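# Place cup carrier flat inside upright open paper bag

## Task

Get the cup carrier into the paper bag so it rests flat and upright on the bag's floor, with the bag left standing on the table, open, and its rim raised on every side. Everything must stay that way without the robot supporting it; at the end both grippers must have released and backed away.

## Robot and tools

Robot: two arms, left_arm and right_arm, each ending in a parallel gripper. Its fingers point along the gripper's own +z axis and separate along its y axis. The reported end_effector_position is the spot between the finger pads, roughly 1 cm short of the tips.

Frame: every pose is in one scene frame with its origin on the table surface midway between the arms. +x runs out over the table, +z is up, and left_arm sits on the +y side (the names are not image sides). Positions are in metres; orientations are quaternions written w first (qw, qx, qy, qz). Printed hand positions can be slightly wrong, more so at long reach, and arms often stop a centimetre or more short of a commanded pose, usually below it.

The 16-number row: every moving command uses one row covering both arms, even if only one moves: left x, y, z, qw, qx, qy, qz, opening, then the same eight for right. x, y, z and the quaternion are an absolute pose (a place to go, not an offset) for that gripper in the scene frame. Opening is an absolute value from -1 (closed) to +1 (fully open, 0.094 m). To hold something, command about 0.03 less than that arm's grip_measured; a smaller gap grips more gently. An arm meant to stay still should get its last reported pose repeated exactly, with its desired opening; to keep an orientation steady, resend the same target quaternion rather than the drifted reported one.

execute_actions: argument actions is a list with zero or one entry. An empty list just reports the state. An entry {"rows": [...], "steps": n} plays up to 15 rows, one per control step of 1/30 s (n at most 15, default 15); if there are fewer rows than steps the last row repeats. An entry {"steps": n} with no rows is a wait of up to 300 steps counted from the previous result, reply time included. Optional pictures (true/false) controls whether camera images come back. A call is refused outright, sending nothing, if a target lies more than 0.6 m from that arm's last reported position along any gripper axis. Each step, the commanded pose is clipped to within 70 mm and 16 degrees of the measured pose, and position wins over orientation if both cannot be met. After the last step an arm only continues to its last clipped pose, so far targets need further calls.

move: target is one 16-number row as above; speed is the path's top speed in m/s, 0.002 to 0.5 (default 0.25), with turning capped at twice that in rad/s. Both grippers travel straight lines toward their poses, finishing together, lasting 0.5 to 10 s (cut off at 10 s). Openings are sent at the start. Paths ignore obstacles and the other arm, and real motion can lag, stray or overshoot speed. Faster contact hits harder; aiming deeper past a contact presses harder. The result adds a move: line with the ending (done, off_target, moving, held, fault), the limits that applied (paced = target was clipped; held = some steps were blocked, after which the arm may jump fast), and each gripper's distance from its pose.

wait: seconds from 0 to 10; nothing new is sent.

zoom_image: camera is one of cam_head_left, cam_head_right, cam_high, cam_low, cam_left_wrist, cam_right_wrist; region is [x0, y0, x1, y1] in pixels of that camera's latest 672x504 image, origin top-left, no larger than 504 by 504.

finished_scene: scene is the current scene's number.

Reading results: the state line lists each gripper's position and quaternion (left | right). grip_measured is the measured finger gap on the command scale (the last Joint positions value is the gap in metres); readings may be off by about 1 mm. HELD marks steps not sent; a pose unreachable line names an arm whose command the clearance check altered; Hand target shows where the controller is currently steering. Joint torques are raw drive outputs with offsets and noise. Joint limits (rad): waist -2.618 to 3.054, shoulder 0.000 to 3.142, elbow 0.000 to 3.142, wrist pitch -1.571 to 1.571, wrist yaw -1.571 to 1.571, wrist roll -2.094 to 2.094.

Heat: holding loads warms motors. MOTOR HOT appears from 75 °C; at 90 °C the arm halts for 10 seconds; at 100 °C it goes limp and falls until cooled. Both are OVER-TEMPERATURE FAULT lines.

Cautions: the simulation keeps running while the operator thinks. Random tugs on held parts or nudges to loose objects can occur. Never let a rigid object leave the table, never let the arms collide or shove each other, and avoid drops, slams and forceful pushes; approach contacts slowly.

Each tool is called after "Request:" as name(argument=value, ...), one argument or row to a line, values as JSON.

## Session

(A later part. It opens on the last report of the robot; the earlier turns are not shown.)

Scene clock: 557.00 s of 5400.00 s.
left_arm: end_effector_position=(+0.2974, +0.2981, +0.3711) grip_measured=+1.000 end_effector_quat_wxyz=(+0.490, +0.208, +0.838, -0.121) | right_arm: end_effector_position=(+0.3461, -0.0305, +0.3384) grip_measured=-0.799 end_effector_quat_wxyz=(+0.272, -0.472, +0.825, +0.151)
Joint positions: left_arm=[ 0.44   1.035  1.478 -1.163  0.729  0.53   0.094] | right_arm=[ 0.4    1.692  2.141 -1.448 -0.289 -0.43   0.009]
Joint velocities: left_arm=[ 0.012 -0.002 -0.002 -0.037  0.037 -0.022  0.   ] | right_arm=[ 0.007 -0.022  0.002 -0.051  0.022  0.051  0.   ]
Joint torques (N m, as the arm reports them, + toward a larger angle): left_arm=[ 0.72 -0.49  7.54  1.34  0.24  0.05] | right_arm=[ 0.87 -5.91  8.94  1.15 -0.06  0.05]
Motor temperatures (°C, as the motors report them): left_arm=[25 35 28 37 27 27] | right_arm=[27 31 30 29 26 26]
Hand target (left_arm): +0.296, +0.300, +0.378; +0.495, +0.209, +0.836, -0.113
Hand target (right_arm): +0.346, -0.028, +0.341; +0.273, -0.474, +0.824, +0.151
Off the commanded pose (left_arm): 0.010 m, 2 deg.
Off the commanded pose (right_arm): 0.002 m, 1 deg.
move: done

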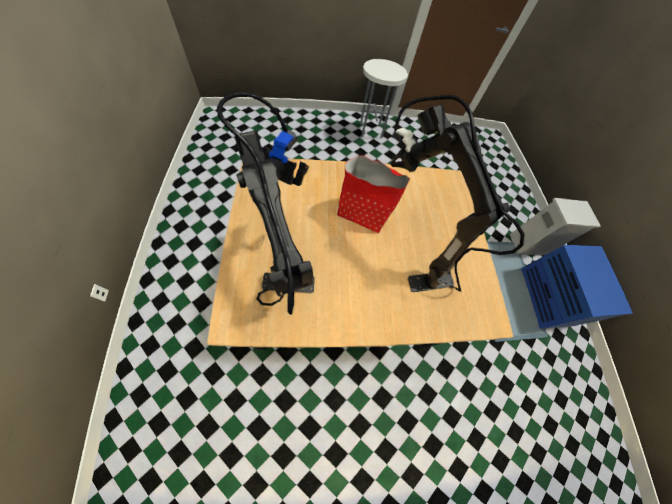

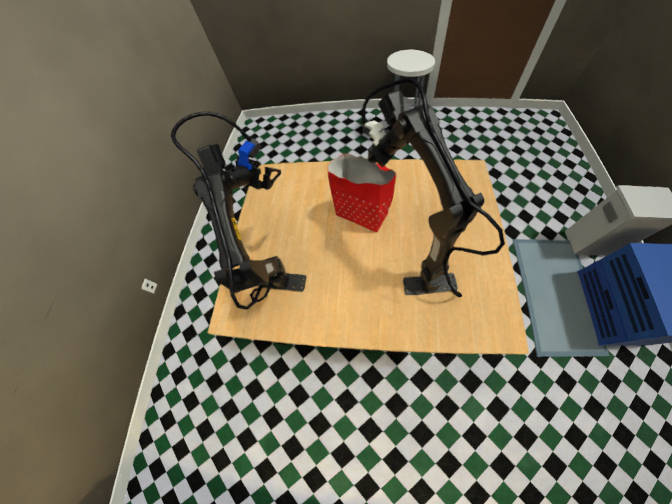

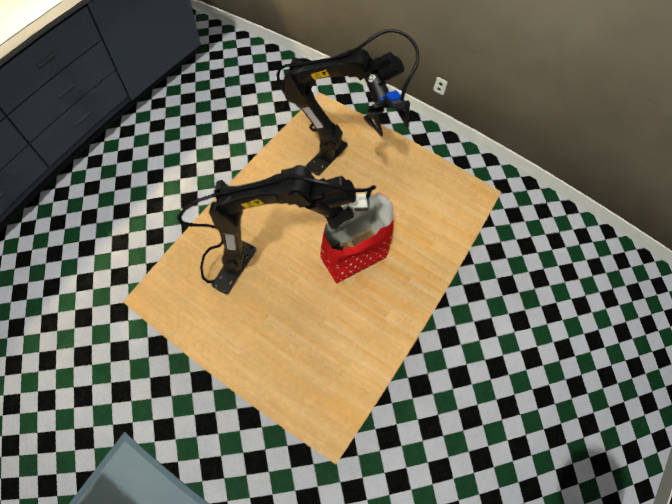

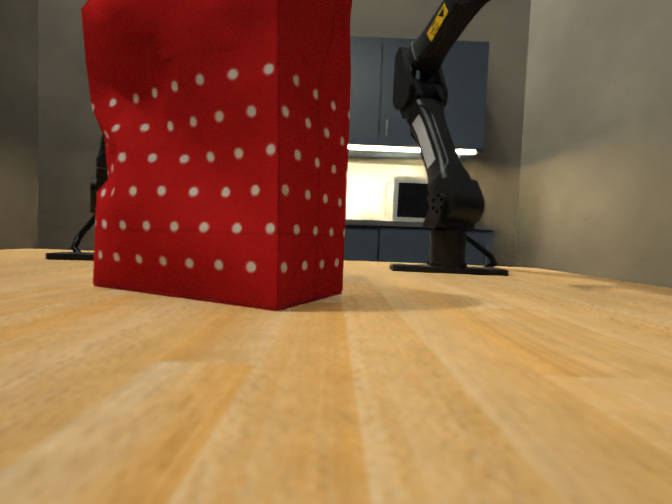

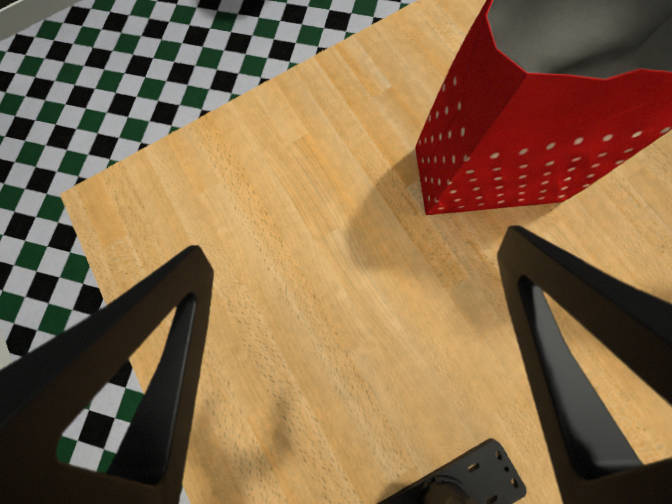

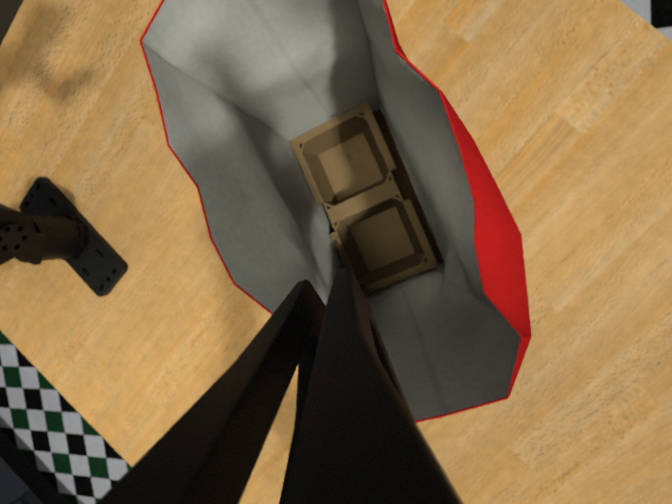

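Request:
move(
  target=[0.30,0.30,0.38,0.5,0.2,0.83,-0.12,1,0.40,-0.27,0.36,0.58,-0.37,0.64,0.34,1],
)

Request:
zoom_image(
  camera="cam_high",
  region=[300,170,420,290],
)

Scene clock: 561.90 s of 5400.00 s.
left_arm: end_effector_position=(+0.2981, +0.2984, +0.3718) grip_measured=+1.000 end_effector_quat_wxyz=(+0.490, +0.200, +0.839, -0.125) | right_arm: end_effector_position=(+0.4034, -0.2725, +0.3566) grip_measured=+1.000 end_effector_quat_wxyz=(+0.590, -0.357, +0.646, +0.327)
Joint positions: left_arm=[ 0.44   1.035  1.478 -1.157  0.729  0.509  0.094] | right_arm=[-0.671  1.693  1.699 -1.424 -1.479 -1.415  0.094]
Joint velocities: left_arm=[-0.002  0.012 -0.007  0.007 -0.007  0.051  0.   ] | right_arm=[ 0.007  0.129  0.115 -0.344 -0.007 -0.286  0.   ]
Joint torques (N m, as the arm reports them, + toward a larger angle): left_arm=[ 0.62 -0.6   6.5   1.69  0.35 -0.06] | right_arm=[-0.31 -6.51  9.39  0.18 -0.93 -0.09]
Motor temperatures (°C, as the motors report them): left_arm=[25 34 28 38 27 27] | right_arm=[27 30 30 30 26 26]
Hand target (left_arm): +0.300, +0.300, +0.380; +0.502, +0.201, +0.833, -0.120
Hand target (right_arm): +0.403, -0.273, +0.363; +0.597, -0.353, +0.638, +0.333
Off the commanded pose (left_arm): 0.009 m, 2 deg.
Off the commanded pose (right_arm): 0.005 m, 2 deg.
move: done

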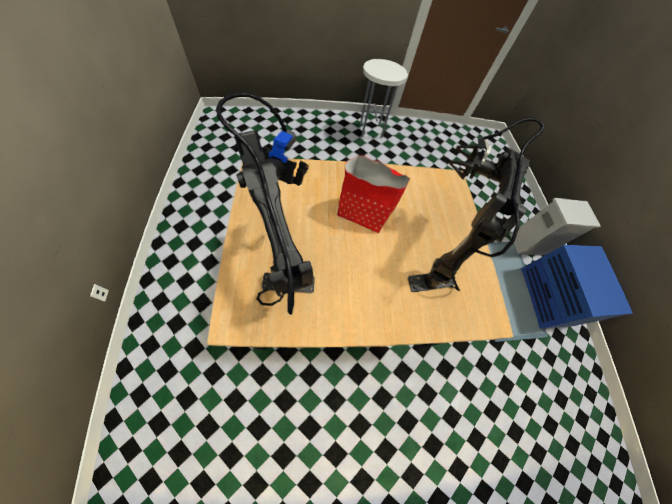

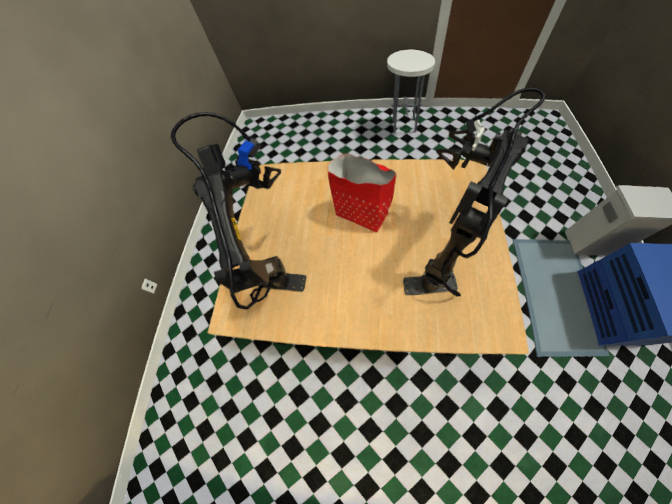

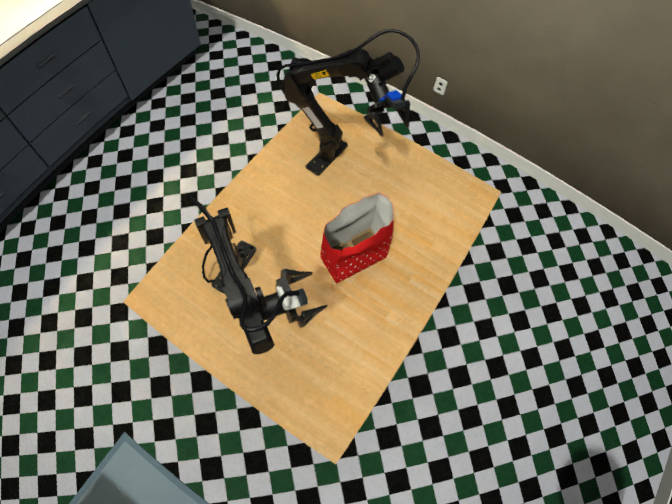

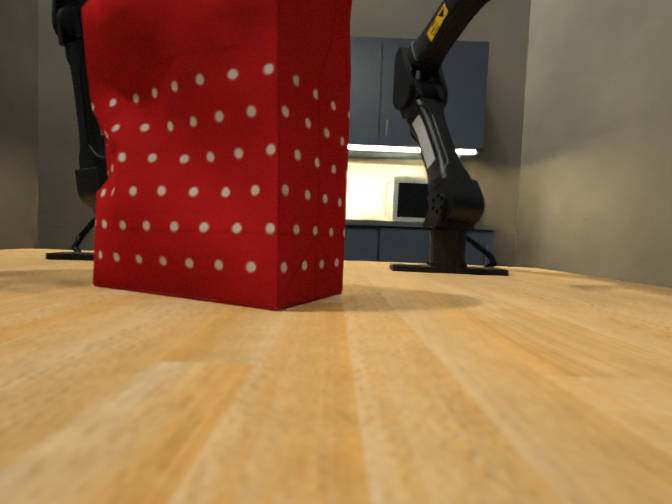

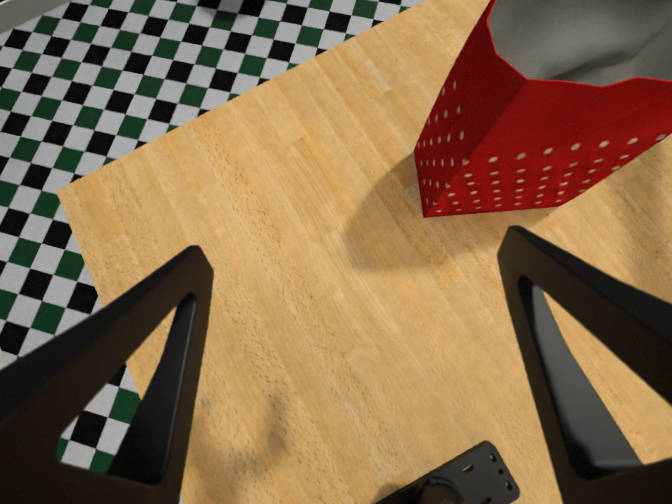

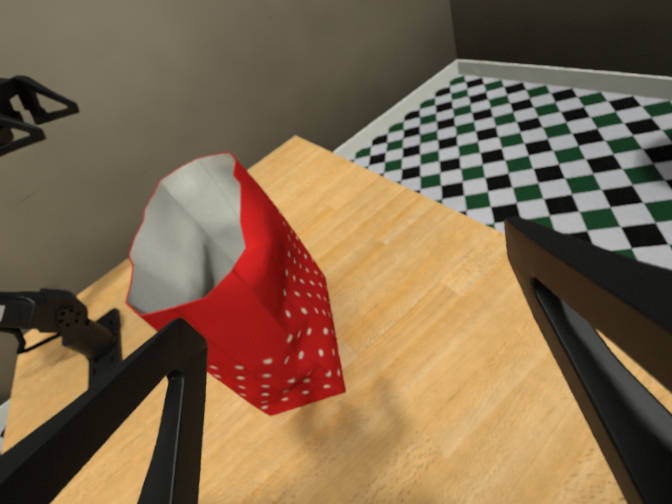

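Region (300, 170, 420, 290) of cam_high's 672x504 image, scaled by 4.200, with more detail than that image has.

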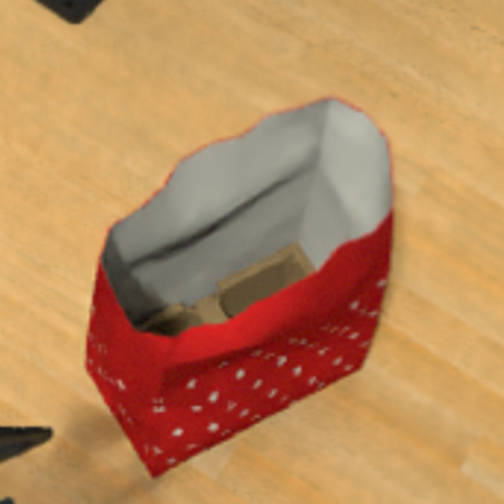

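Request:
finished_scene(
  scene=2,
)

The scene is finished: the task was done.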